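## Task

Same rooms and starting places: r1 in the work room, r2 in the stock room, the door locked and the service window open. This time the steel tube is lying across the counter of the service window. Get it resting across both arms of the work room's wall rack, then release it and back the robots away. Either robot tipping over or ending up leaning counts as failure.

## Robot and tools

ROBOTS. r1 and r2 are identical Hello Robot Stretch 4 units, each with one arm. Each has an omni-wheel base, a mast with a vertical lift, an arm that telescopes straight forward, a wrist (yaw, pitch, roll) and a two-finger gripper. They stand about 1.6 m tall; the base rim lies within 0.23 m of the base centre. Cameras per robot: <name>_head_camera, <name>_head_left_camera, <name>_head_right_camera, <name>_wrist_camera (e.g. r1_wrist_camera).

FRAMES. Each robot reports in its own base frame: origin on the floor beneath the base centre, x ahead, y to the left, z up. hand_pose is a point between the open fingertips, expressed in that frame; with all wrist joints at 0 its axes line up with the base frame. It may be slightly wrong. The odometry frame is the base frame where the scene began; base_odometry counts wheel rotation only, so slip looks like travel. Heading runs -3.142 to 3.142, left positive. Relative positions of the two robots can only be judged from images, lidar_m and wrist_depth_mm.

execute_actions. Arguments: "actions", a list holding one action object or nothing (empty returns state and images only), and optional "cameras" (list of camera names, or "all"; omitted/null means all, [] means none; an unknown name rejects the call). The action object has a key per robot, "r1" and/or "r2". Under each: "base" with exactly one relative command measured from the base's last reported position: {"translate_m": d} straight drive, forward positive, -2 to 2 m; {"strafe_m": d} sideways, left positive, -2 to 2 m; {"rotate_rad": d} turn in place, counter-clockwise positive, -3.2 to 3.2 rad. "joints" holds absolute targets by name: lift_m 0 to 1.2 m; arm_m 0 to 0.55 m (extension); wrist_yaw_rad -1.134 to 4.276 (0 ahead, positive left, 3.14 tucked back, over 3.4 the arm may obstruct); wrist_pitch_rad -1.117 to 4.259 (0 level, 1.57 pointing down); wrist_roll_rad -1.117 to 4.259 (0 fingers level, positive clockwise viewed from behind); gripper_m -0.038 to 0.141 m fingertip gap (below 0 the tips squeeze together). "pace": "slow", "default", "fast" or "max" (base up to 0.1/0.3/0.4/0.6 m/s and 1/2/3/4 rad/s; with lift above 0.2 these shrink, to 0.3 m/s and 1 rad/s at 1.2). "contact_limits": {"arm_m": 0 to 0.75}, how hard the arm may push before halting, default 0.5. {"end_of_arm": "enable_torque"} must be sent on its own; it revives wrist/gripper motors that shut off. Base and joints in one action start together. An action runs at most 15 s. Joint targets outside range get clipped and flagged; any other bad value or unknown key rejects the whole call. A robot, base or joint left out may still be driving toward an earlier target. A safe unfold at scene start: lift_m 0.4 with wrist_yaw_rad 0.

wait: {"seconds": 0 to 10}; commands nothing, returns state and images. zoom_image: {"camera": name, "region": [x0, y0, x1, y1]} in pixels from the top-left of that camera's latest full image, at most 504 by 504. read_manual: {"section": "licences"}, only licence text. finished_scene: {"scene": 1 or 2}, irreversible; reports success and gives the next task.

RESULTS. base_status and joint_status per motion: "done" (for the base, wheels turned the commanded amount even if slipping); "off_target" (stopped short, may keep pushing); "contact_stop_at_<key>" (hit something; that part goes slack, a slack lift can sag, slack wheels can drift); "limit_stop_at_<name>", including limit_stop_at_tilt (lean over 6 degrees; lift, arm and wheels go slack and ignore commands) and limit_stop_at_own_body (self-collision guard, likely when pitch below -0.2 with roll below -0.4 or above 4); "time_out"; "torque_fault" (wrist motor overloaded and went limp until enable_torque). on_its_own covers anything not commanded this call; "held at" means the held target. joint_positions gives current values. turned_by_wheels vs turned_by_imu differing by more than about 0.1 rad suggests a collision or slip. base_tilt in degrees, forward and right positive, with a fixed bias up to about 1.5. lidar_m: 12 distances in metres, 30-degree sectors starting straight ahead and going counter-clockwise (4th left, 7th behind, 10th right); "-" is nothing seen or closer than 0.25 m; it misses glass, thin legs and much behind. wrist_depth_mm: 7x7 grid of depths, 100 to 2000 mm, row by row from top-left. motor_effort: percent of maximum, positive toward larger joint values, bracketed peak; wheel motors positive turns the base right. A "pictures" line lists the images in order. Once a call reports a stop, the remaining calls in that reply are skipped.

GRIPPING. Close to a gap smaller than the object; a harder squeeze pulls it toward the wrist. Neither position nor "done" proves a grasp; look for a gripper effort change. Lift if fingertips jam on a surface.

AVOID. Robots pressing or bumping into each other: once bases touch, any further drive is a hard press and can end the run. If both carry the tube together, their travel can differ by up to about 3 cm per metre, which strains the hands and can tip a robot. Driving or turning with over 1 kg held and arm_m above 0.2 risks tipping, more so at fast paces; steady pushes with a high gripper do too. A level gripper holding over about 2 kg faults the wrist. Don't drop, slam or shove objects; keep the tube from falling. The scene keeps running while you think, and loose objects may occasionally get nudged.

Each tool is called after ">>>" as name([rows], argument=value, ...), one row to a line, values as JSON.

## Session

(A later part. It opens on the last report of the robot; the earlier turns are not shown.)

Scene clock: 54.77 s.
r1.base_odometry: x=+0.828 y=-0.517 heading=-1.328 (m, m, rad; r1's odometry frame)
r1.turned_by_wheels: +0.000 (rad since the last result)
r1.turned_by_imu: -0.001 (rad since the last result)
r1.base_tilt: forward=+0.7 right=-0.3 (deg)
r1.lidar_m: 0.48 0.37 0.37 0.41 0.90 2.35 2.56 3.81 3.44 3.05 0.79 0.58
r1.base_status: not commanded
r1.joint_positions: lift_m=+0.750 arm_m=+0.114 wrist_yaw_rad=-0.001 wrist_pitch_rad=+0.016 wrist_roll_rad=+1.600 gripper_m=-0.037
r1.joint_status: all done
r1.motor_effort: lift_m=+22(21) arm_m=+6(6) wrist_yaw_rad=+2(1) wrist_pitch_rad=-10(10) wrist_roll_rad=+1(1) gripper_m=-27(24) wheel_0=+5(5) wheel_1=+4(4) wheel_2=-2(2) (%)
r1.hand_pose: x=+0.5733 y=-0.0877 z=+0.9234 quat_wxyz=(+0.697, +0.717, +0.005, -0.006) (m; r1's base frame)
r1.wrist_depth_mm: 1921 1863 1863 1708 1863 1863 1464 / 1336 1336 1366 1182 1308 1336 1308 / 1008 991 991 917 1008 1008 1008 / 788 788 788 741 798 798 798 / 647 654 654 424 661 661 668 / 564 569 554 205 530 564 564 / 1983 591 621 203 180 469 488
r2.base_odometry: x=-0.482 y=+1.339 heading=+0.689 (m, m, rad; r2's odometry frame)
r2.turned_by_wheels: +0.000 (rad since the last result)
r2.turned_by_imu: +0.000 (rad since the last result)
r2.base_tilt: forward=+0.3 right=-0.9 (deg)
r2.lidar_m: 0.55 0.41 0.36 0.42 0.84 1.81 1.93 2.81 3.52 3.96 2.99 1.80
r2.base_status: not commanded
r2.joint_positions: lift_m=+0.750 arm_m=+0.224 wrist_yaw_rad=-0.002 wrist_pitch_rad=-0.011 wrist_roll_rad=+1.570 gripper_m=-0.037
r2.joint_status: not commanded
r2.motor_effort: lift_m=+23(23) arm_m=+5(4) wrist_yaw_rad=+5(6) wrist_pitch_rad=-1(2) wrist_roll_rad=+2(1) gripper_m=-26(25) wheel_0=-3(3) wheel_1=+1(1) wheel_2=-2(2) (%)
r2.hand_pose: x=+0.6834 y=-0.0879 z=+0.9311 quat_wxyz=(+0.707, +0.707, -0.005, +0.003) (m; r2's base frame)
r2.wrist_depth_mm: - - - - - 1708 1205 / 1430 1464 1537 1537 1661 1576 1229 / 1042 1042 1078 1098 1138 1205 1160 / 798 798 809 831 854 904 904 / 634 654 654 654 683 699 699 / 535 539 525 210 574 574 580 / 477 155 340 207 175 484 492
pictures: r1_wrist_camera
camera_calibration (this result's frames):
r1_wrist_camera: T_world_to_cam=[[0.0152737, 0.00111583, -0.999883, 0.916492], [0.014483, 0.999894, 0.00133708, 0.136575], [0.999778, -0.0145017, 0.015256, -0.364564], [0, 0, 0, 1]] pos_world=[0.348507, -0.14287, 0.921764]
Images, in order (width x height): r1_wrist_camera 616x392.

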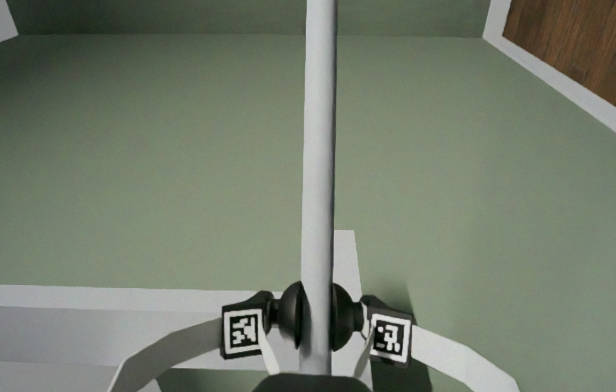

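>>> execute_actions([
  {"r2":{"joints":{"gripper_m":0.1}}},
], cameras=[])

>>> execute_actions([
  {"r2":{"joints":{"arm_m":0}},"r1":{"joints":{"lift_m":0.79},"pace":"slow"}},
], cameras=["r1_head_right_camera"])

>>> execute_actions([
  {"r1":{"base":{"strafe_m":-1.2}}},
], cameras=["r1_head_right_camera","r1_wrist_camera"])

>>> execute_actions([
  {"r1":{"base":{"rotate_rad":-0.74},"joints":{"arm_m":0.02},"pace":"slow"}},
], cameras=["r1_head_right_camera"])

Scene clock: 61.53 s.
r1.base_odometry: x=+0.828 y=-0.517 heading=-1.328 (m, m, rad; r1's odometry frame)
r1.turned_by_wheels: +0.000 (rad since the last result)
r1.turned_by_imu: -0.002 (rad since the last result)
r1.base_tilt: forward=+1.0 right=-0.4 (deg)
r1.lidar_m: 0.49 0.37 0.36 0.41 0.89 2.34 2.56 3.81 3.47 3.01 0.87 0.58
r1.base_status: not commanded
r1.joint_positions: lift_m=+0.750 arm_m=+0.114 wrist_yaw_rad=+0.000 wrist_pitch_rad=+0.023 wrist_roll_rad=+1.601 gripper_m=-0.037
r1.joint_status: not commanded
r1.on_its_own: wrist_pitch_rad is at rest, and its effort (-29) is outside its rest range (-23 to +23)
r1.motor_effort: lift_m=+21(21) arm_m=+6(6) wrist_yaw_rad=+0(3) wrist_pitch_rad=-29(30) wrist_roll_rad=-3(4) gripper_m=-24(26) wheel_0=+5(5) wheel_1=+4(4) wheel_2=-2(2) (%)
r1.hand_pose: x=+0.5733 y=-0.0875 z=+0.9214 quat_wxyz=(+0.696, +0.718, +0.008, -0.008) (m; r1's base frame)
r1.wrist_depth_mm: 1863 1921 1863 1863 1921 1863 1430 / 1308 1336 1336 1255 1366 1366 1281 / 976 991 991 946 1008 1008 1042 / 788 778 778 741 798 798 798 / 654 654 654 615 661 661 668 / 559 564 554 204 535 564 564 / 627 585 621 197 307 160 492
r2.base_odometry: x=-0.482 y=+1.339 heading=+0.689 (m, m, rad; r2's odometry frame)
r2.turned_by_wheels: +0.000 (rad since the last result)
r2.turned_by_imu: +0.001 (rad since the last result)
r2.base_tilt: forward=+0.3 right=-0.9 (deg)
r2.lidar_m: 0.54 0.38 0.36 0.42 0.85 1.81 1.94 2.79 3.51 3.94 2.98 1.80
r2.base_status: not commanded
r2.joint_positions: lift_m=+0.750 arm_m=+0.224 wrist_yaw_rad=+0.000 wrist_pitch_rad=-0.010 wrist_roll_rad=+1.570 gripper_m=+0.100
r2.joint_status: all done
r2.motor_effort: lift_m=+24(23) arm_m=+5(5) wrist_yaw_rad=-1(4) wrist_pitch_rad=-5(5) wrist_roll_rad=+1(1) gripper_m=-2(25) wheel_0=-2(3) wheel_1=+1(1) wheel_2=-2(2) (%)
r2.hand_pose: x=+0.6835 y=-0.0874 z=+0.9307 quat_wxyz=(+0.707, +0.707, -0.003, +0.003) (m; r2's base frame)
r2.wrist_depth_mm: - - - - - 1661 1255 / 1430 1430 1499 1537 1618 1661 1229 / 1025 1042 1060 1078 1160 1160 1138 / 778 798 820 831 854 866 878 / 621 640 640 668 683 691 699 / 525 521 228 508 525 564 580 / 480 477 221 291 466 496 488
pictures: none
No camera images: the call's "cameras" was empty. Leave "cameras" out to get every camera's image.

Scene clock: 63.33 s.
r1.base_odometry: x=+0.828 y=-0.517 heading=-1.328 (m, m, rad; r1's odometry frame)
r1.turned_by_wheels: +0.000 (rad since the last result)
r1.turned_by_imu: -0.001 (rad since the last result)
r1.base_tilt: forward=+0.8 right=-0.4 (deg)
r1.lidar_m: 0.49 0.37 0.37 0.42 0.89 2.35 2.56 3.81 3.46 3.07 0.85 0.57
r1.base_status: not commanded
r1.joint_positions: lift_m=+0.789 arm_m=+0.114 wrist_yaw_rad=+0.000 wrist_pitch_rad=+0.025 wrist_roll_rad=+1.600 gripper_m=-0.037
r1.joint_status: all done
r1.on_its_own: wrist_pitch_rad is at rest, and its effort (-35) is outside its rest range (-23 to +23)
r1.motor_effort: lift_m=+25(24) arm_m=+6(6) wrist_yaw_rad=+1(0) wrist_pitch_rad=-35(38) wrist_roll_rad=+2(3) gripper_m=-23(24) wheel_0=+5(5) wheel_1=+4(4) wheel_2=-2(2) (%)
r1.hand_pose: x=+0.5733 y=-0.0875 z=+0.9605 quat_wxyz=(+0.697, +0.717, +0.009, -0.009) (m; r1's base frame)
r1.wrist_depth_mm: 1863 1863 1863 1708 1921 1921 1464 / 1308 1336 1336 1160 1366 1366 1308 / 976 976 991 904 1008 1025 1025 / 778 788 798 768 788 798 809 / 647 654 654 640 647 668 668 / 554 564 554 205 204 564 564 / 627 585 621 198 301 162 492
r2.base_odometry: x=-0.482 y=+1.339 heading=+0.689 (m, m, rad; r2's odometry frame)
r2.turned_by_wheels: +0.000 (rad since the last result)
r2.turned_by_imu: +0.000 (rad since the last result)
r2.base_tilt: forward=+0.3 right=-0.9 (deg)
r2.lidar_m: 0.55 0.40 0.38 0.40 0.84 1.82 1.94 2.77 3.51 3.96 2.99 1.79
r2.base_status: not commanded
r2.joint_positions: lift_m=+0.750 arm_m=+0.001 wrist_yaw_rad=+0.000 wrist_pitch_rad=-0.009 wrist_roll_rad=+1.570 gripper_m=+0.100
r2.joint_status: all done
r2.motor_effort: lift_m=+24(23) arm_m=-5(5) wrist_yaw_rad=+0(1) wrist_pitch_rad=-7(7) wrist_roll_rad=+1(2) gripper_m=+0(2) wheel_0=-2(2) wheel_1=+1(0) wheel_2=-2(2) (%)
r2.hand_pose: x=+0.4603 y=-0.0874 z=+0.9305 quat_wxyz=(+0.707, +0.707, -0.003, +0.003) (m; r2's base frame)
r2.wrist_depth_mm: - - - - - 1708 1205 / 1921 1921 1921 - - 1708 1205 / 1308 1336 1336 1366 1430 1464 1229 / 976 1025 1042 1042 1078 1078 1098 / 798 820 831 854 866 878 904 / 715 691 691 683 668 732 741 / - - - 449 597 634 621
pictures: r1_head_right_camera
Images, in order (width x height): r1_head_right_camera 420x672.

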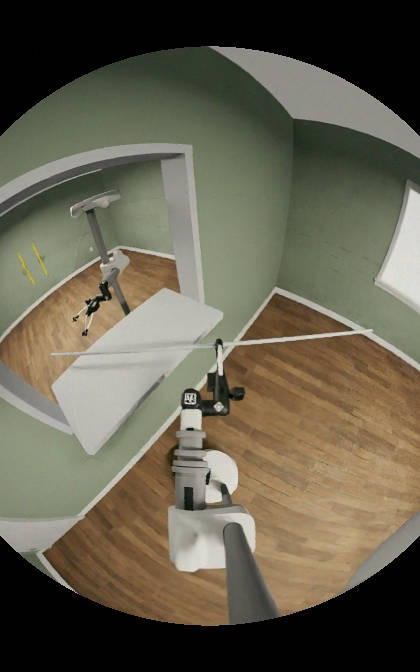

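Scene clock: 68.67 s.
r1.base_odometry: x=-0.337 y=-0.805 heading=-1.329 (m, m, rad; r1's odometry frame)
r1.turned_by_wheels: +0.000 (rad since the last result)
r1.turned_by_imu: -0.006 (rad since the last result)
r1.base_tilt: forward=+0.8 right=-0.4 (deg)
r1.lidar_m: 0.53 0.56 0.74 1.44 2.43 3.08 3.35 2.55 2.82 2.13 0.83 0.57
r1.base_status: done
r1.joint_positions: lift_m=+0.789 arm_m=+0.114 wrist_yaw_rad=+0.000 wrist_pitch_rad=+0.025 wrist_roll_rad=+1.600 gripper_m=-0.037
r1.joint_status: not commanded
r1.on_its_own: wrist_pitch_rad is at rest, and its effort (-35) is outside its rest range (-23 to +23)
r1.motor_effort: lift_m=+25(25) arm_m=+6(6) wrist_yaw_rad=+0(2) wrist_pitch_rad=-35(35) wrist_roll_rad=-2(1) gripper_m=-25(25) wheel_0=+2(13) wheel_1=-3(14) wheel_2=+0(1) (%)
r1.hand_pose: x=+0.5733 y=-0.0874 z=+0.9605 quat_wxyz=(+0.697, +0.717, +0.009, -0.009) (m; r1's base frame)
r1.wrist_depth_mm: 1229 1229 1255 1205 1255 1229 1229 / 1366 1336 1336 1336 1366 1308 1308 / 1464 1464 1464 1430 1464 1464 1430 / 1618 1618 1661 1537 1618 1618 1430 / 1808 1808 1808 1756 1808 1808 1430 / 1756 1708 1708 206 1661 1756 1430 / 1499 1499 1464 198 1464 161 1430
r2.base_odometry: x=-0.482 y=+1.339 heading=+0.689 (m, m, rad; r2's odometry frame)
r2.turned_by_wheels: +0.000 (rad since the last result)
r2.turned_by_imu: +0.000 (rad since the last result)
r2.base_tilt: forward=+0.3 right=-0.9 (deg)
r2.lidar_m: 0.54 0.40 0.38 0.42 0.84 1.82 1.93 2.79 3.54 3.97 2.98 1.80
r2.base_status: not commanded
r2.joint_positions: lift_m=+0.750 arm_m=+0.001 wrist_yaw_rad=+0.000 wrist_pitch_rad=-0.009 wrist_roll_rad=+1.570 gripper_m=+0.100
r2.joint_status: not commanded
r2.motor_effort: lift_m=+23(23) arm_m=-5(5) wrist_yaw_rad=+0(0) wrist_pitch_rad=-7(7) wrist_roll_rad=+1(1) gripper_m=-1(1) wheel_0=-2(2) wheel_1=+0(0) wheel_2=-1(2) (%)
r2.hand_pose: x=+0.4603 y=-0.0874 z=+0.9305 quat_wxyz=(+0.707, +0.707, -0.003, +0.003) (m; r2's base frame)
r2.wrist_depth_mm: - - - - - 1661 1205 / 1863 1921 1808 - - 1756 1205 / 1281 1336 1366 1366 1430 1464 1205 / 1008 1042 1042 1042 1098 1098 1118 / 788 820 831 842 866 878 891 / 699 707 715 699 676 723 732 / - - - 445 603 627 627
pictures: r1_head_right_camera, r1_wrist_camera
camera_calibration (this result's frames):
r1_wrist_camera: T_world_to_cam=[[0.00631827, 0.00154584, -0.999979, 0.958855], [0.0137298, 0.999904, 0.00163248, 0.136451], [0.999886, -0.0137398, 0.00629644, -0.356537], [0, 0, 0, 1]] pos_world=[0.348565, -0.142819, 0.960857]
Images, in order (width x height): r1_head_right_camera 420x672, r1_wrist_camera 616x392.

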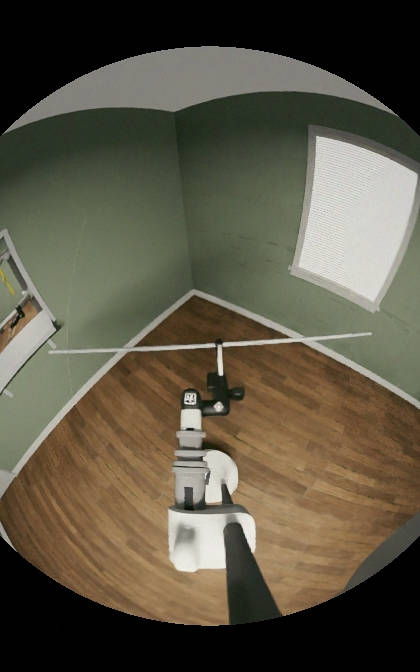

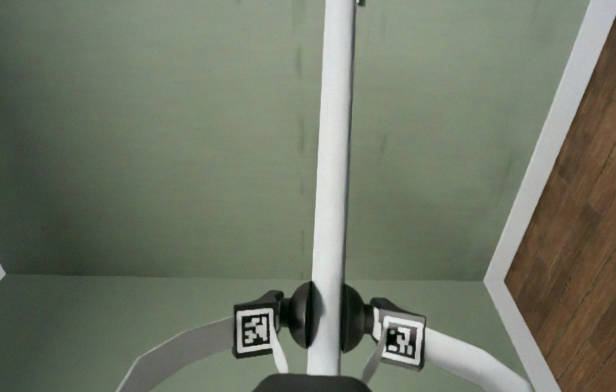

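Scene clock: 70.90 s.
r1.base_odometry: x=-0.337 y=-0.805 heading=-2.068 (m, m, rad; r1's odometry frame)
r1.turned_by_wheels: -0.739 (rad since the last result)
r1.turned_by_imu: -0.735 (rad since the last result)
r1.base_tilt: forward=+0.7 right=-0.5 (deg)
r1.lidar_m: 0.48 0.51 0.94 1.32 1.36 1.96 3.10 3.15 3.01 0.94 0.55 0.45
r1.base_status: done
r1.joint_positions: lift_m=+0.789 arm_m=+0.021 wrist_yaw_rad=-0.001 wrist_pitch_rad=+0.025 wrist_roll_rad=+1.600 gripper_m=-0.037
r1.joint_status: all done
r1.on_its_own: wrist_pitch_rad is at rest, and its effort (-36) is outside its rest range (-23 to +23)
r1.motor_effort: lift_m=+25(25) arm_m=-6(5) wrist_yaw_rad=+2(8) wrist_pitch_rad=-36(35) wrist_roll_rad=+0(1) gripper_m=-26(24) wheel_0=+6(9) wheel_1=+5(8) wheel_2=+3(8) (%)
r1.hand_pose: x=+0.4803 y=-0.0878 z=+0.9605 quat_wxyz=(+0.697, +0.717, +0.008, -0.009) (m; r1's base frame)
r1.wrist_depth_mm: 1537 1537 1576 1537 1537 1537 1499 / 1537 1537 1537 1499 1499 1499 1430 / 1464 1464 1499 1499 1499 1499 1430 / 1430 1430 1430 1464 1430 1499 1430 / 1430 1430 1397 1430 1430 1464 1397 / 1397 1397 1397 204 204 1397 1397 / 1366 1366 1397 197 1366 161 1366
r2.base_odometry: x=-0.482 y=+1.339 heading=+0.689 (m, m, rad; r2's odometry frame)
r2.turned_by_wheels: +0.000 (rad since the last result)
r2.turned_by_imu: +0.000 (rad since the last result)
r2.base_tilt: forward=+0.3 right=-0.9 (deg)
r2.lidar_m: 0.53 0.38 0.36 0.44 0.82 1.79 1.94 2.77 3.49 3.96 2.97 1.77
r2.base_status: not commanded
r2.joint_positions: lift_m=+0.750 arm_m=+0.001 wrist_yaw_rad=+0.000 wrist_pitch_rad=-0.009 wrist_roll_rad=+1.570 gripper_m=+0.100
r2.joint_status: not commanded
r2.motor_effort: lift_m=+23(23) arm_m=-5(5) wrist_yaw_rad=+0(1) wrist_pitch_rad=-7(7) wrist_roll_rad=+1(1) gripper_m=-2(1) wheel_0=-2(2) wheel_1=+0(0) wheel_2=-2(1) (%)
r2.hand_pose: x=+0.4603 y=-0.0874 z=+0.9305 quat_wxyz=(+0.707, +0.707, -0.003, +0.003) (m; r2's base frame)
r2.wrist_depth_mm: - - - - - 1708 1205 / 1863 1863 1983 - - 1756 1229 / 1308 1336 1336 1430 1464 1464 1229 / 991 1008 1025 1042 1098 1138 1098 / 809 820 831 866 878 866 891 / 699 715 707 699 676 723 750 / - - - 445 591 627 634
pictures: r1_head_right_camera
Images, in order (width x height): r1_head_right_camera 420x672.

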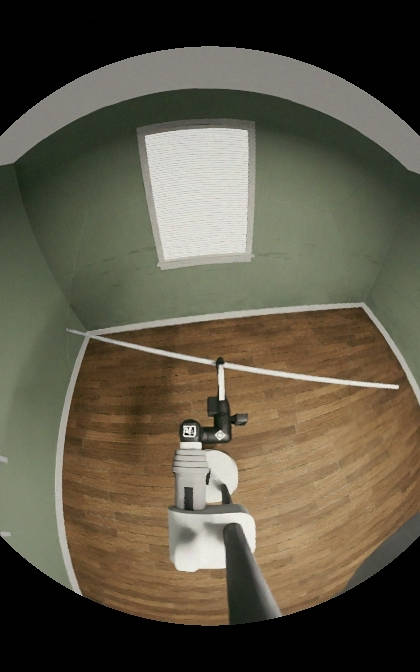

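Overshoots; smaller turns lag.

>>> execute_actions([
  {"r1":{"base":{"rotate_rad":-0.48},"pace":"slow"}},
], cameras=["r1_head_right_camera"])

Scene clock: 74.13 s.
r1.base_odometry: x=-0.337 y=-0.805 heading=-2.546 (m, m, rad; r1's odometry frame)
r1.turned_by_wheels: -0.479 (rad since the last result)
r1.turned_by_imu: -0.477 (rad since the last result)
r1.base_tilt: forward=+0.8 right=-0.3 (deg)
r1.lidar_m: 0.52 0.54 1.71 1.57 1.33 1.37 2.05 3.08 3.18 0.84 0.50 0.44
r1.base_status: done
r1.joint_positions: lift_m=+0.789 arm_m=+0.021 wrist_yaw_rad=-0.001 wrist_pitch_rad=+0.025 wrist_roll_rad=+1.600 gripper_m=-0.037
r1.joint_status: not commanded
r1.on_its_own: wrist_pitch_rad is at rest, and its effort (-35) is outside its rest range (-23 to +23)
r1.motor_effort: lift_m=+25(25) arm_m=-6(6) wrist_yaw_rad=+3(8) wrist_pitch_rad=-35(35) wrist_roll_rad=+0(1) gripper_m=-26(25) wheel_0=+6(5) wheel_1=+7(15) wheel_2=+4(8) (%)
r1.hand_pose: x=+0.4803 y=-0.0877 z=+0.9605 quat_wxyz=(+0.697, +0.717, +0.008, -0.009) (m; r1's base frame)
r1.wrist_depth_mm: - - - - - - 1464 / - - - - - - 1464 / - - - - - - 1464 / 1921 1863 1863 1863 1863 1808 1464 / 1661 1708 1756 1661 1708 1708 1430 / 1537 1576 1576 202 204 1576 1430 / 1430 1430 1397 196 1366 161 1397
r2.base_odometry: x=-0.482 y=+1.339 heading=+0.689 (m, m, rad; r2's odometry frame)
r2.turned_by_wheels: +0.000 (rad since the last result)
r2.turned_by_imu: +0.000 (rad since the last result)
r2.base_tilt: forward=+0.3 right=-0.9 (deg)
r2.lidar_m: 0.52 0.39 0.38 0.42 0.84 1.80 1.92 2.78 3.51 3.95 2.97 1.82
r2.base_status: not commanded
r2.joint_positions: lift_m=+0.750 arm_m=+0.001 wrist_yaw_rad=+0.000 wrist_pitch_rad=-0.009 wrist_roll_rad=+1.570 gripper_m=+0.100
r2.joint_status: not commanded
r2.motor_effort: lift_m=+23(23) arm_m=-5(5) wrist_yaw_rad=+0(0) wrist_pitch_rad=-7(7) wrist_roll_rad=+1(1) gripper_m=+0(0) wheel_0=-2(2) wheel_1=+0(0) wheel_2=-2(2) (%)
r2.hand_pose: x=+0.4603 y=-0.0874 z=+0.9305 quat_wxyz=(+0.707, +0.707, -0.003, +0.003) (m; r2's base frame)
r2.wrist_depth_mm: - - - - - 1756 1205 / 1808 1863 1921 - - 1708 1255 / 1308 1336 1336 1430 1430 1464 1229 / 991 1025 1025 1042 1098 1118 1098 / 809 809 831 842 878 891 904 / 699 691 707 699 668 723 741 / - - - 449 597 634 634
pictures: r1_head_right_camera
Images, in order (width x height): r1_head_right_camera 420x672.

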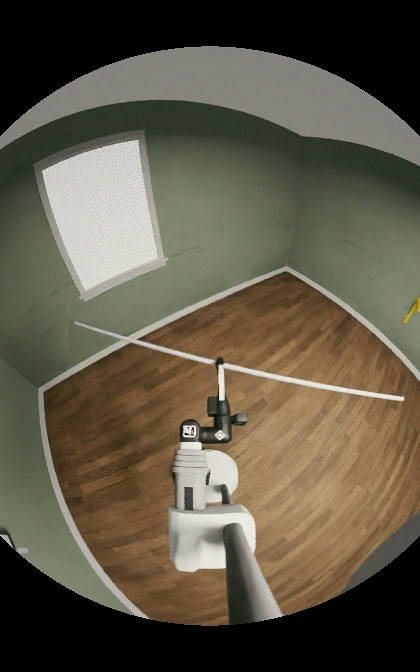

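A quicker turn should make it lag.

>>> execute_actions([
  {"r1":{"base":{"rotate_rad":-0.96}}},
], cameras=[])

>>> execute_actions([
  {"r1":{"base":{"translate_m":1.3}}},
], cameras=["r1_head_right_camera","r1_head_camera","r1_wrist_camera"])

Scene clock: 77.80 s.
r1.base_odometry: x=-0.337 y=-0.805 heading=+2.778 (m, m, rad; r1's odometry frame)
r1.turned_by_wheels: -0.959 (rad since the last result)
r1.turned_by_imu: -0.954 (rad since the last result)
r1.base_tilt: forward=+0.8 right=-0.3 (deg)
r1.lidar_m: 0.46 0.51 0.83 1.62 1.74 1.54 1.36 1.41 2.22 3.09 0.56 0.46
r1.base_status: done
r1.joint_positions: lift_m=+0.789 arm_m=+0.021 wrist_yaw_rad=-0.001 wrist_pitch_rad=+0.025 wrist_roll_rad=+1.600 gripper_m=-0.037
r1.joint_status: not commanded
r1.on_its_own: wrist_pitch_rad is at rest, and its effort (-36) is outside its rest range (-23 to +23)
r1.motor_effort: lift_m=+24(25) arm_m=-6(6) wrist_yaw_rad=+4(10) wrist_pitch_rad=-36(36) wrist_roll_rad=+0(1) gripper_m=-23(24) wheel_0=+5(12) wheel_1=+4(11) wheel_2=+3(10) (%)
r1.hand_pose: x=+0.4803 y=-0.0877 z=+0.9606 quat_wxyz=(+0.697, +0.717, +0.008, -0.009) (m; r1's base frame)
r1.wrist_depth_mm: - - - - - - 1464 / - - - - - - 1464 / - - - - - - 1430 / - - - - - - 1430 / - - - - - - 1430 / - - - 201 204 - 1430 / - - - 194 191 160 1464
r2.base_odometry: x=-0.482 y=+1.339 heading=+0.689 (m, m, rad; r2's odometry frame)
r2.turned_by_wheels: +0.000 (rad since the last result)
r2.turned_by_imu: +0.000 (rad since the last result)
r2.base_tilt: forward=+0.3 right=-0.8 (deg)
r2.lidar_m: 0.53 0.40 0.37 0.43 0.85 1.80 1.91 2.77 3.51 3.94 2.99 1.81
r2.base_status: not commanded
r2.joint_positions: lift_m=+0.750 arm_m=+0.001 wrist_yaw_rad=+0.000 wrist_pitch_rad=-0.009 wrist_roll_rad=+1.570 gripper_m=+0.100
r2.joint_status: not commanded
r2.motor_effort: lift_m=+23(23) arm_m=-5(5) wrist_yaw_rad=-1(0) wrist_pitch_rad=-7(7) wrist_roll_rad=+2(1) gripper_m=-1(2) wheel_0=-2(2) wheel_1=+0(0) wheel_2=-2(2) (%)
r2.hand_pose: x=+0.4603 y=-0.0874 z=+0.9305 quat_wxyz=(+0.707, +0.707, -0.003, +0.003) (m; r2's base frame)
r2.wrist_depth_mm: - - - - - 1708 1205 / 1921 1863 1863 - - 1756 1205 / 1308 1366 1336 1397 1464 1430 1205 / 991 1025 1042 1042 1078 1098 1078 / 798 809 842 854 891 878 891 / 699 699 707 683 676 741 732 / - - - 449 597 627 634
pictures: none
No camera images: the call's "cameras" was empty. Leave "cameras" out to get every camera's image.

Scene clock: 83.60 s.
r1.base_odometry: x=-1.552 y=-0.343 heading=+2.779 (m, m, rad; r1's odometry frame)
r1.turned_by_wheels: +0.001 (rad since the last result)
r1.turned_by_imu: -0.004 (rad since the last result)
r1.base_tilt: forward=+0.7 right=-0.3 (deg)
r1.lidar_m: 0.46 0.56 0.99 1.60 1.70 2.39 2.78 2.96 3.25 0.85 0.49 0.46
r1.base_status: done
r1.joint_positions: lift_m=+0.789 arm_m=+0.021 wrist_yaw_rad=+0.000 wrist_pitch_rad=+0.024 wrist_roll_rad=+1.600 gripper_m=-0.037
r1.joint_status: not commanded
r1.on_its_own: wrist_pitch_rad is at rest, and its effort (-34) is outside its rest range (-23 to +23)
r1.motor_effort: lift_m=+24(24) arm_m=-6(6) wrist_yaw_rad=+2(3) wrist_pitch_rad=-34(35) wrist_roll_rad=-1(1) gripper_m=-26(23) wheel_0=+5(8) wheel_1=+4(12) wheel_2=+0(11) (%)
r1.hand_pose: x=+0.4804 y=-0.0874 z=+0.9606 quat_wxyz=(+0.697, +0.717, +0.008, -0.009) (m; r1's base frame)
r1.wrist_depth_mm: 1255 1255 1281 1281 1281 1281 1281 / 1255 1281 1281 1255 1281 1281 1255 / 1281 1281 1255 1281 1255 1255 1255 / 1255 1281 1255 1255 1281 1281 1281 / 1281 1255 1281 1281 1281 1281 1255 / 1281 1281 1281 199 1281 1255 1281 / 1255 1281 1281 193 191 160 1281
r2.base_odometry: x=-0.482 y=+1.339 heading=+0.689 (m, m, rad; r2's odometry frame)
r2.turned_by_wheels: +0.000 (rad since the last result)
r2.turned_by_imu: +0.000 (rad since the last result)
r2.base_tilt: forward=+0.3 right=-0.9 (deg)
r2.lidar_m: 0.54 0.38 0.38 0.39 0.84 1.81 1.95 2.77 3.53 3.94 2.99 1.81
r2.base_status: not commanded
r2.joint_positions: lift_m=+0.750 arm_m=+0.001 wrist_yaw_rad=+0.000 wrist_pitch_rad=-0.009 wrist_roll_rad=+1.570 gripper_m=+0.100
r2.joint_status: not commanded
r2.motor_effort: lift_m=+23(23) arm_m=-5(5) wrist_yaw_rad=+0(1) wrist_pitch_rad=-7(7) wrist_roll_rad=+1(1) gripper_m=-2(1) wheel_0=-2(2) wheel_1=+1(0) wheel_2=-2(2) (%)
r2.hand_pose: x=+0.4603 y=-0.0874 z=+0.9305 quat_wxyz=(+0.707, +0.707, -0.003, +0.003) (m; r2's base frame)
r2.wrist_depth_mm: - - - - - 1708 1182 / 1921 1863 1921 - - 1808 1229 / 1336 1308 1366 1397 1397 1430 1229 / 991 1008 1060 1078 1078 1098 1138 / 809 831 842 854 866 878 904 / 699 707 707 699 676 723 741 / - - - 449 597 634 627
pictures: r1_head_camera, r1_head_right_camera, r1_wrist_camera
camera_calibration (this result's frames):
r1_wrist_camera: T_world_to_cam=[[0.00650464, 0.00148721, -0.999978, 0.959463], [0.0137833, 0.999904, 0.00157676, 0.13777], [0.999884, -0.0137932, 0.00648351, -0.263784], [0, 0, 0, 1]] pos_world=[0.255613, -0.142822, 0.960935]
Images, in order (width x height): r1_head_camera 420x560, r1_head_right_camera 420x672, r1_wrist_camera 616x392.

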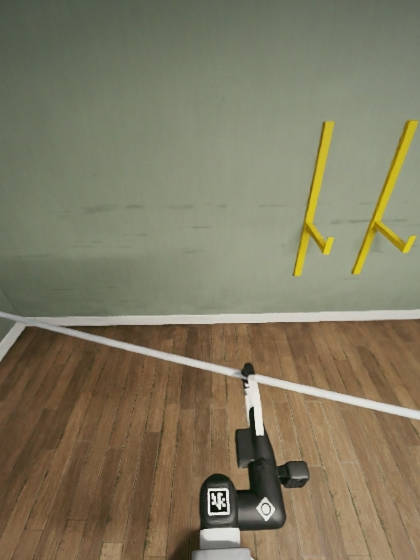

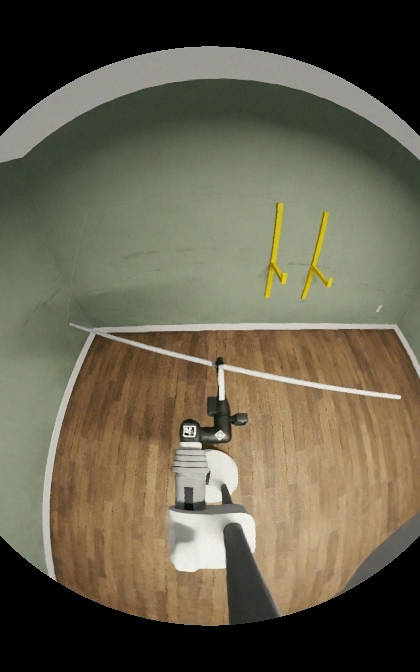

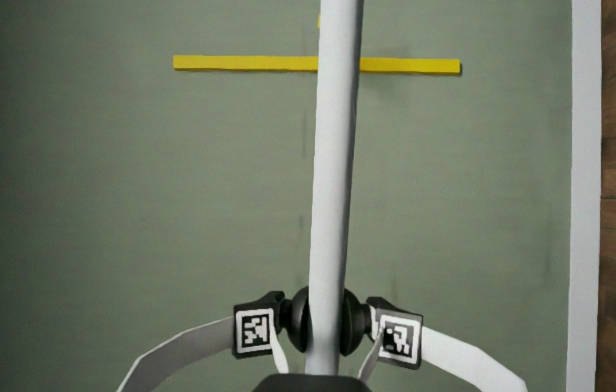

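>>> execute_actions([
  {"r1":{"base":{"strafe_m":-0.7},"joints":{"lift_m":0.85}}},
], cameras=["r1_wrist_camera"])

>>> execute_actions([
  {"r1":{"base":{"translate_m":0.78}}},
], cameras=[])

>>> execute_actions([
  {"r1":{"base":{"translate_m":0.08},"pace":"slow"}},
], cameras=["r1_head_right_camera","r1_head_camera","r1_wrist_camera"])

Scene clock: 94.83 s.
r1.base_odometry: x=-1.304 y=+0.311 heading=+2.779 (m, m, rad; r1's odometry frame)
r1.turned_by_wheels: +0.000 (rad since the last result)
r1.turned_by_imu: -0.005 (rad since the last result)
r1.base_tilt: forward=+0.8 right=-0.4 (deg)
r1.lidar_m: 0.47 0.53 0.96 2.31 2.42 2.90 2.82 2.97 2.51 0.88 0.50 0.45
r1.base_status: done
r1.joint_positions: lift_m=+0.849 arm_m=+0.021 wrist_yaw_rad=+0.000 wrist_pitch_rad=+0.024 wrist_roll_rad=+1.600 gripper_m=-0.037
r1.joint_status: all done
r1.on_its_own: wrist_pitch_rad is at rest, and its effort (-34) is outside its rest range (-23 to +23)
r1.motor_effort: lift_m=+24(25) arm_m=-6(6) wrist_yaw_rad=-1(4) wrist_pitch_rad=-34(36) wrist_roll_rad=-1(1) gripper_m=-22(24) wheel_0=+2(14) wheel_1=-2(13) wheel_2=+0(0) (%)
r1.hand_pose: x=+0.4804 y=-0.0873 z=+1.0207 quat_wxyz=(+0.697, +0.717, +0.009, -0.009) (m; r1's base frame)
r1.wrist_depth_mm: 1229 1255 1255 1229 1255 1255 1255 / 1229 1255 1255 1255 1229 1255 1255 / 1255 1255 1229 1229 1229 1255 1229 / 1229 1255 1255 1255 1281 1255 1255 / 1229 1229 1255 1229 1229 1255 1229 / 1229 1255 1255 200 1078 1229 1255 / 1255 1255 1255 193 191 160 1255
r2.base_odometry: x=-0.482 y=+1.339 heading=+0.689 (m, m, rad; r2's odometry frame)
r2.turned_by_wheels: +0.000 (rad since the last result)
r2.turned_by_imu: +0.001 (rad since the last result)
r2.base_tilt: forward=+0.3 right=-0.9 (deg)
r2.lidar_m: 0.51 0.40 0.37 0.45 0.82 1.82 1.93 2.77 3.50 3.94 2.98 1.79
r2.base_status: not commanded
r2.joint_positions: lift_m=+0.750 arm_m=+0.001 wrist_yaw_rad=+0.000 wrist_pitch_rad=-0.009 wrist_roll_rad=+1.570 gripper_m=+0.100
r2.joint_status: not commanded
r2.motor_effort: lift_m=+23(23) arm_m=-5(6) wrist_yaw_rad=+0(1) wrist_pitch_rad=-7(6) wrist_roll_rad=+1(2) gripper_m=-1(2) wheel_0=-2(2) wheel_1=+0(0) wheel_2=-1(2) (%)
r2.hand_pose: x=+0.4603 y=-0.0874 z=+0.9305 quat_wxyz=(+0.707, +0.707, -0.003, +0.003) (m; r2's base frame)
r2.wrist_depth_mm: - - - - - 1708 1205 / 1921 1863 1983 - - 1756 1205 / 1336 1308 1397 1397 1464 1464 1205 / 991 1025 1042 1060 1078 1098 1098 / 809 820 831 854 891 866 904 / 715 715 723 699 676 732 741 / - - - 445 591 627 627
pictures: r1_wrist_camera
camera_calibration (this result's frames):
r1_wrist_camera: T_world_to_cam=[[0.0066917, 0.00148947, -0.999977, 1.01943], [0.0134072, 0.999909, 0.00157908, 0.137745], [0.999888, -0.0134175, 0.00667112, -0.264366], [0, 0, 0, 1]] pos_world=[0.255668, -0.142798, 1.02095]
Images, in order (width x height): r1_wrist_camera 616x392.

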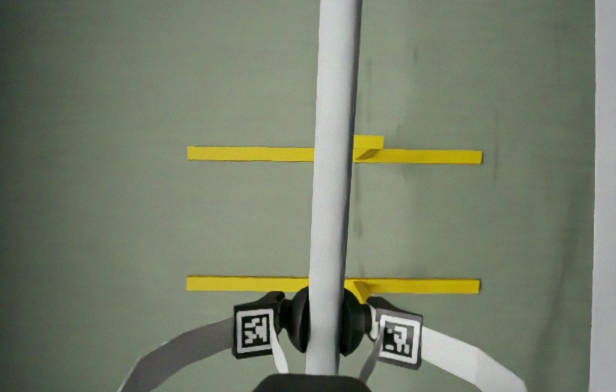

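Scene clock: 98.90 s.
r1.base_odometry: x=-2.033 y=+0.588 heading=+2.779 (m, m, rad; r1's odometry frame)
r1.turned_by_wheels: +0.001 (rad since the last result)
r1.turned_by_imu: -0.002 (rad since the last result)
r1.base_tilt: forward=+0.8 right=-0.6 (deg)
r1.lidar_m: 0.39 0.40 0.94 2.27 2.39 3.39 3.66 3.39 2.55 0.84 0.53 0.45
r1.base_status: done
r1.joint_positions: lift_m=+0.849 arm_m=+0.021 wrist_yaw_rad=+0.000 wrist_pitch_rad=+0.024 wrist_roll_rad=+1.600 gripper_m=-0.037
r1.joint_status: not commanded
r1.on_its_own: wrist_pitch_rad is at rest, and its effort (-35) is outside its rest range (-23 to +23)
r1.motor_effort: lift_m=+24(24) arm_m=-6(6) wrist_yaw_rad=+0(2) wrist_pitch_rad=-35(35) wrist_roll_rad=+0(1) gripper_m=-24(25) wheel_0=+3(9) wheel_1=+5(10) wheel_2=+0(13) (%)
r1.hand_pose: x=+0.4803 y=-0.0874 z=+1.0207 quat_wxyz=(+0.697, +0.717, +0.008, -0.009) (m; r1's base frame)
r1.wrist_depth_mm: 459 459 459 430 459 347 462 / 459 459 459 430 462 452 442 / 459 459 462 459 462 462 462 / 459 459 462 462 462 462 462 / 459 455 462 459 462 462 462 / 462 462 459 200 462 462 462 / 459 459 462 193 191 160 462
r2.base_odometry: x=-0.482 y=+1.339 heading=+0.689 (m, m, rad; r2's odometry frame)
r2.turned_by_wheels: +0.000 (rad since the last result)
r2.turned_by_imu: +0.000 (rad since the last result)
r2.base_tilt: forward=+0.3 right=-0.9 (deg)
r2.lidar_m: 0.55 0.41 0.37 0.44 0.86 1.83 1.91 2.75 3.52 3.97 2.99 1.80
r2.base_status: not commanded
r2.joint_positions: lift_m=+0.750 arm_m=+0.001 wrist_yaw_rad=+0.000 wrist_pitch_rad=-0.009 wrist_roll_rad=+1.570 gripper_m=+0.100
r2.joint_status: not commanded
r2.motor_effort: lift_m=+23(23) arm_m=-5(5) wrist_yaw_rad=+0(0) wrist_pitch_rad=-6(7) wrist_roll_rad=+0(2) gripper_m=-2(0) wheel_0=-2(2) wheel_1=+0(1) wheel_2=-2(2) (%)
r2.hand_pose: x=+0.4603 y=-0.0874 z=+0.9305 quat_wxyz=(+0.707, +0.707, -0.003, +0.003) (m; r2's base frame)
r2.wrist_depth_mm: - - - - - 1708 1205 / 1921 1863 1863 - - 1661 1229 / 1281 1308 1366 1366 1430 1430 1229 / 1008 1025 1025 1078 1060 1118 1098 / 798 820 831 842 878 878 891 / 699 699 699 691 691 732 741 / - - - 445 597 627 627
pictures: none
No camera images: the call's "cameras" was empty. Leave "cameras" out to get every camera's image.

Scene clock: 100.97 s.
r1.base_odometry: x=-2.108 y=+0.616 heading=+2.780 (m, m, rad; r1's odometry frame)
r1.turned_by_wheels: +0.001 (rad since the last result)
r1.turned_by_imu: -0.001 (rad since the last result)
r1.base_tilt: forward=+0.7 right=-0.5 (deg)
r1.lidar_m: 0.36 0.30 0.84 2.29 2.39 3.36 3.74 3.39 2.55 1.01 0.40 0.40
r1.base_status: done
r1.joint_positions: lift_m=+0.849 arm_m=+0.021 wrist_yaw_rad=+0.001 wrist_pitch_rad=+0.024 wrist_roll_rad=+1.600 gripper_m=-0.037
r1.joint_status: not commanded
r1.on_its_own: wrist_pitch_rad is at rest, and its effort (-35) is outside its rest range (-23 to +23)
r1.motor_effort: lift_m=+24(24) arm_m=-6(6) wrist_yaw_rad=-2(2) wrist_pitch_rad=-35(35) wrist_roll_rad=+0(0) gripper_m=-22(25) wheel_0=+5(9) wheel_1=+6(11) wheel_2=-3(8) (%)
r1.hand_pose: x=+0.4804 y=-0.0872 z=+1.0207 quat_wxyz=(+0.697, +0.717, +0.009, -0.009) (m; r1's base frame)
r1.wrist_depth_mm: 349 349 351 351 349 349 351 / 377 379 377 379 379 379 382 / 377 379 379 379 379 379 382 / 379 379 379 379 379 379 379 / 379 379 379 379 379 382 382 / 379 379 379 201 382 382 384 / 379 382 379 193 191 160 379
r2.base_odometry: x=-0.482 y=+1.339 heading=+0.689 (m, m, rad; r2's odometry frame)
r2.turned_by_wheels: +0.000 (rad since the last result)
r2.turned_by_imu: +0.000 (rad since the last result)
r2.base_tilt: forward=+0.3 right=-0.9 (deg)
r2.lidar_m: 0.53 0.39 0.36 0.44 0.84 1.80 1.92 2.78 3.50 3.95 2.99 1.81
r2.base_status: not commanded
r2.joint_positions: lift_m=+0.750 arm_m=+0.001 wrist_yaw_rad=+0.000 wrist_pitch_rad=-0.009 wrist_roll_rad=+1.570 gripper_m=+0.100
r2.joint_status: not commanded
r2.motor_effort: lift_m=+24(23) arm_m=-5(5) wrist_yaw_rad=+0(0) wrist_pitch_rad=-7(7) wrist_roll_rad=+1(2) gripper_m=+0(1) wheel_0=-2(2) wheel_1=+0(0) wheel_2=-2(2) (%)
r2.hand_pose: x=+0.4603 y=-0.0874 z=+0.9305 quat_wxyz=(+0.707, +0.707, -0.003, +0.003) (m; r2's base frame)
r2.wrist_depth_mm: - - - - - 1708 1205 / 1983 1863 1921 - - 1661 1205 / 1308 1308 1366 1430 1464 1464 1229 / 1008 1042 1042 1060 1078 1118 1078 / 809 820 820 842 878 878 891 / 691 707 707 691 668 732 741 / - - - 449 585 634 634
pictures: r1_head_camera, r1_head_right_camera, r1_wrist_camera
camera_calibration (this result's frames):
r1_wrist_camera: T_world_to_cam=[[0.00657934, 0.001492, -0.999977, 1.01945], [0.0129999, 0.999914, 0.00157744, 0.137826], [0.999894, -0.0130099, 0.00655938, -0.264234], [0, 0, 0, 1]] pos_world=[0.255707, -0.142772, 1.02094]
Images, in order (width x height): r1_head_camera 420x560, r1_head_right_camera 420x672, r1_wrist_camera 616x392.

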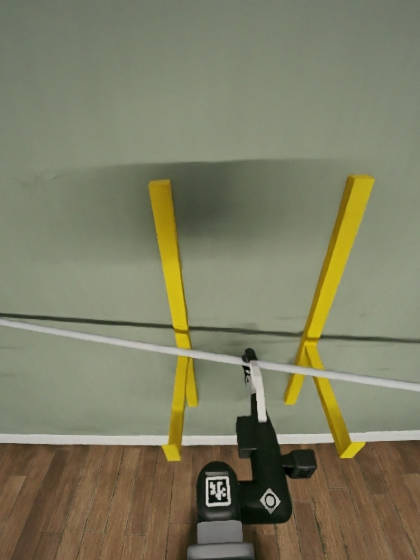

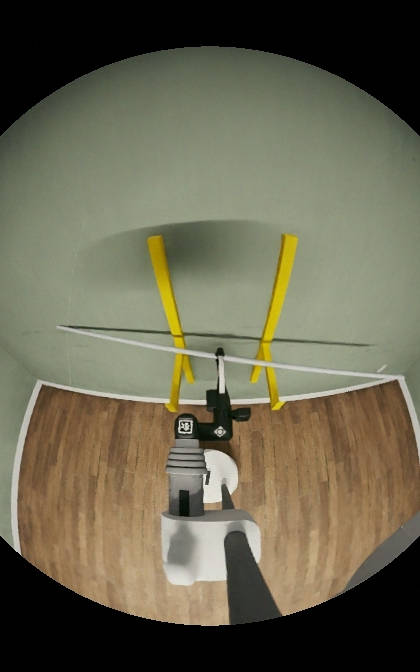

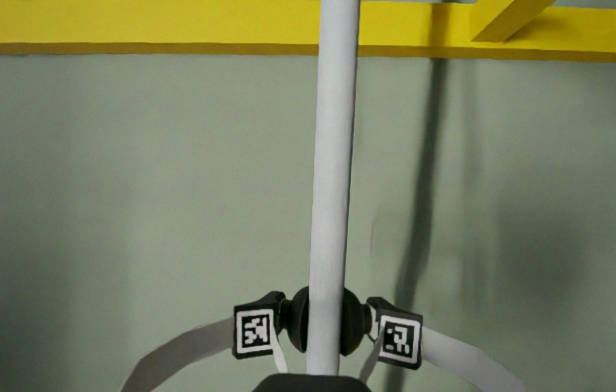

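>>> execute_actions([
  {"r1":{"joints":{"lift_m":0.716,"arm_m":0},"pace":"slow"}},
], cameras=["r1_head_camera","r1_wrist_camera"])

Scene clock: 109.50 s.
r1.base_odometry: x=-2.108 y=+0.616 heading=+2.780 (m, m, rad; r1's odometry frame)
r1.turned_by_wheels: +0.000 (rad since the last result)
r1.turned_by_imu: -0.002 (rad since the last result)
r1.base_tilt: forward=+0.8 right=-0.5 (deg)
r1.lidar_m: 0.37 0.30 0.92 2.27 2.39 3.38 3.74 3.41 2.55 0.91 0.42 0.41
r1.base_status: not commanded
r1.joint_positions: lift_m=+0.716 arm_m=+0.002 wrist_yaw_rad=+0.001 wrist_pitch_rad=+0.019 wrist_roll_rad=+1.599 gripper_m=-0.037
r1.joint_status: all done
r1.motor_effort: lift_m=+15(21) arm_m=-6(7) wrist_yaw_rad=-2(2) wrist_pitch_rad=-18(34) wrist_roll_rad=+2(3) gripper_m=-26(23) wheel_0=+5(5) wheel_1=+6(6) wheel_2=-3(3) (%)
r1.hand_pose: x=+0.4613 y=-0.0873 z=+0.8891 quat_wxyz=(+0.697, +0.717, +0.007, -0.006) (m; r1's base frame)
r1.wrist_depth_mm: 373 373 368 171 368 368 368 / 402 399 402 397 399 397 399 / 402 399 399 399 397 397 397 / 399 399 399 399 399 397 399 / 402 399 399 397 399 399 397 / 402 399 399 196 402 399 397 / 402 399 399 196 179 399 399
r2.base_odometry: x=-0.482 y=+1.339 heading=+0.689 (m, m, rad; r2's odometry frame)
r2.turned_by_wheels: +0.000 (rad since the last result)
r2.turned_by_imu: +0.000 (rad since the last result)
r2.base_tilt: forward=+0.3 right=-0.9 (deg)
r2.lidar_m: 0.52 0.40 0.37 0.44 0.84 1.81 1.93 2.77 3.54 3.94 2.98 1.80
r2.base_status: not commanded
r2.joint_positions: lift_m=+0.750 arm_m=+0.001 wrist_yaw_rad=+0.000 wrist_pitch_rad=-0.009 wrist_roll_rad=+1.570 gripper_m=+0.100
r2.joint_status: not commanded
r2.motor_effort: lift_m=+23(23) arm_m=-5(5) wrist_yaw_rad=+0(0) wrist_pitch_rad=-7(7) wrist_roll_rad=+2(2) gripper_m=-1(1) wheel_0=-2(2) wheel_1=+0(1) wheel_2=-2(1) (%)
r2.hand_pose: x=+0.4603 y=-0.0874 z=+0.9305 quat_wxyz=(+0.707, +0.707, -0.003, +0.003) (m; r2's base frame)
r2.wrist_depth_mm: - - - - - 1756 1229 / 1863 1863 1921 - - 1708 1182 / 1336 1336 1397 1397 1430 1464 1182 / 976 1025 1042 1042 1078 1118 1118 / 820 831 831 866 866 891 891 / 699 699 707 699 668 732 732 / - - - 449 591 634 627
pictures: r1_head_camera, r1_wrist_camera
camera_calibration (this result's frames):
r1_wrist_camera: T_world_to_cam=[[0.0124234, 0.000680093, -0.999923, 0.885224], [0.0131325, 0.999913, 0.00084325, 0.138919], [0.999837, -0.013142, 0.0124134, -0.249441], [0, 0, 0, 1]] pos_world=[0.236579, -0.142787, 0.888135]
Images, in order (width x height): r1_head_camera 420x560, r1_wrist_camera 616x392.

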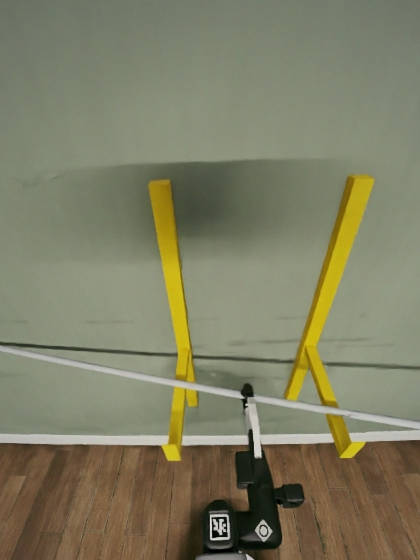

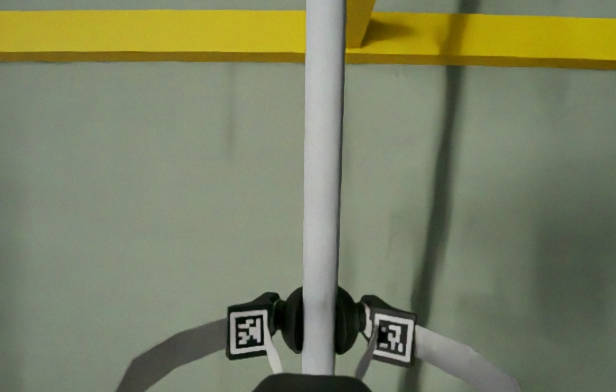

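>>> execute_actions([
  {"r1":{"joints":{"gripper_m":0.09,"lift_m":0.71}}},
], cameras=[])

>>> execute_actions([
  {"r1":{"base":{"translate_m":-0.6},"pace":"fast"}},
], cameras=["r1_head_camera"])

Scene clock: 113.63 s.
r1.base_odometry: x=-2.108 y=+0.616 heading=+2.780 (m, m, rad; r1's odometry frame)
r1.turned_by_wheels: +0.000 (rad since the last result)
r1.turned_by_imu: -0.002 (rad since the last result)
r1.base_tilt: forward=+0.8 right=-0.4 (deg)
r1.lidar_m: 0.36 0.30 0.93 2.28 2.40 3.37 3.75 3.37 2.54 0.97 0.41 0.40
r1.base_status: not commanded
r1.joint_positions: lift_m=+0.710 arm_m=+0.002 wrist_yaw_rad=+0.000 wrist_pitch_rad=+0.014 wrist_roll_rad=+1.600 gripper_m=+0.090
r1.joint_status: all done
r1.motor_effort: lift_m=+13(11) arm_m=-5(6) wrist_yaw_rad=+3(2) wrist_pitch_rad=-5(18) wrist_roll_rad=+1(3) gripper_m=-3(24) wheel_0=+5(5) wheel_1=+6(6) wheel_2=-3(3) (%)
r1.hand_pose: x=+0.4611 y=-0.0875 z=+0.8845 quat_wxyz=(+0.697, +0.717, +0.005, -0.005) (m; r1's base frame)
r1.wrist_depth_mm: 375 373 373 324 370 368 366 / 402 399 399 394 397 399 397 / 404 402 399 399 397 397 397 / 404 399 399 399 399 399 397 / 402 402 402 399 397 399 397 / 404 399 215 399 399 397 397 / 404 404 402 146 399 397 397
r2.base_odometry: x=-0.482 y=+1.339 heading=+0.689 (m, m, rad; r2's odometry frame)
r2.turned_by_wheels: +0.000 (rad since the last result)
r2.turned_by_imu: +0.000 (rad since the last result)
r2.base_tilt: forward=+0.3 right=-0.9 (deg)
r2.lidar_m: 0.54 0.38 0.38 0.40 0.86 1.81 1.94 2.78 3.53 3.94 2.99 1.81
r2.base_status: not commanded
r2.joint_positions: lift_m=+0.750 arm_m=+0.001 wrist_yaw_rad=+0.000 wrist_pitch_rad=-0.009 wrist_roll_rad=+1.570 gripper_m=+0.100
r2.joint_status: not commanded
r2.motor_effort: lift_m=+23(23) arm_m=-5(5) wrist_yaw_rad=+0(1) wrist_pitch_rad=-7(8) wrist_roll_rad=+0(1) gripper_m=-1(2) wheel_0=-2(2) wheel_1=+1(0) wheel_2=-2(2) (%)
r2.hand_pose: x=+0.4603 y=-0.0874 z=+0.9305 quat_wxyz=(+0.707, +0.707, -0.003, +0.003) (m; r2's base frame)
r2.wrist_depth_mm: - - - - - 1756 1229 / 1921 1863 1863 - - 1708 1205 / 1308 1336 1336 1366 1499 1464 1205 / 1008 991 1042 1078 1078 1098 1118 / 798 820 854 854 878 878 878 / 699 699 715 691 676 732 750 / - - - 449 597 627 627
pictures: none
No camera images: the call's "cameras" was empty. Leave "cameras" out to get every camera's image.

Scene clock: 116.50 s.
r1.base_odometry: x=-1.547 y=+0.404 heading=+2.779 (m, m, rad; r1's odometry frame)
r1.turned_by_wheels: -0.001 (rad since the last result)
r1.turned_by_imu: -0.001 (rad since the last result)
r1.base_tilt: forward=+0.8 right=-0.3 (deg)
r1.lidar_m: 0.91 1.18 1.80 2.30 2.42 3.15 3.10 3.25 2.51 2.45 1.24 0.94
r1.base_status: done
r1.joint_positions: lift_m=+0.710 arm_m=+0.002 wrist_yaw_rad=+0.000 wrist_pitch_rad=+0.014 wrist_roll_rad=+1.600 gripper_m=+0.090
r1.joint_status: not commanded
r1.motor_effort: lift_m=+14(14) arm_m=-5(5) wrist_yaw_rad=+3(3) wrist_pitch_rad=-5(5) wrist_roll_rad=+2(1) gripper_m=-1(3) wheel_0=-4(10) wheel_1=-3(12) wheel_2=+1(15) (%)
r1.hand_pose: x=+0.4611 y=-0.0874 z=+0.8845 quat_wxyz=(+0.697, +0.717, +0.005, -0.005) (m; r1's base frame)
r1.wrist_depth_mm: 1008 1008 1025 991 991 991 991 / 1025 991 1008 1008 991 991 1008 / 1008 991 991 991 991 1008 991 / 1008 1008 1008 1008 991 1008 991 / 1008 1008 1008 1008 1008 976 991 / 1025 1008 215 960 976 1008 1008 / 1008 1008 1008 146 1008 991 991
r2.base_odometry: x=-0.482 y=+1.339 heading=+0.689 (m, m, rad; r2's odometry frame)
r2.turned_by_wheels: +0.000 (rad since the last result)
r2.turned_by_imu: +0.000 (rad since the last result)
r2.base_tilt: forward=+0.3 right=-0.9 (deg)
r2.lidar_m: 0.52 0.37 0.37 0.42 0.82 1.80 1.92 2.78 3.51 3.97 3.00 1.81
r2.base_status: not commanded
r2.joint_positions: lift_m=+0.750 arm_m=+0.001 wrist_yaw_rad=+0.000 wrist_pitch_rad=-0.009 wrist_roll_rad=+1.570 gripper_m=+0.100
r2.joint_status: not commanded
r2.motor_effort: lift_m=+23(23) arm_m=-5(5) wrist_yaw_rad=+0(0) wrist_pitch_rad=-7(7) wrist_roll_rad=+1(2) gripper_m=-1(2) wheel_0=-2(2) wheel_1=+0(0) wheel_2=-2(2) (%)
r2.hand_pose: x=+0.4603 y=-0.0874 z=+0.9305 quat_wxyz=(+0.707, +0.707, -0.003, +0.003) (m; r2's base frame)
r2.wrist_depth_mm: - - - - - 1661 1205 / 1863 1863 1921 - - 1708 1205 / 1336 1281 1366 1430 1464 1464 1229 / 976 1025 1042 1060 1078 1098 1118 / 809 831 842 854 878 878 904 / 699 699 715 683 676 723 741 / - - - 445 591 627 634
pictures: r1_head_camera
Images, in order (width x height): r1_head_camera 420x560.

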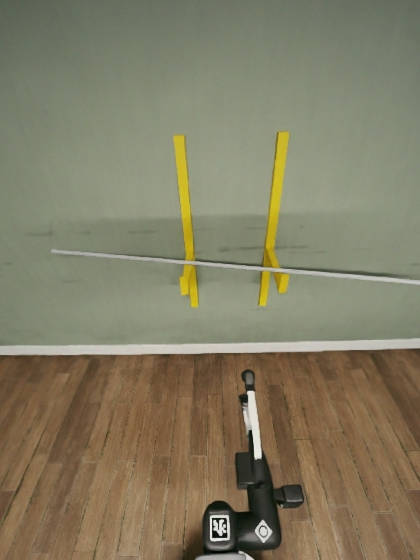

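>>> finished_scene(scene=2)

The scene is finished: the task was done.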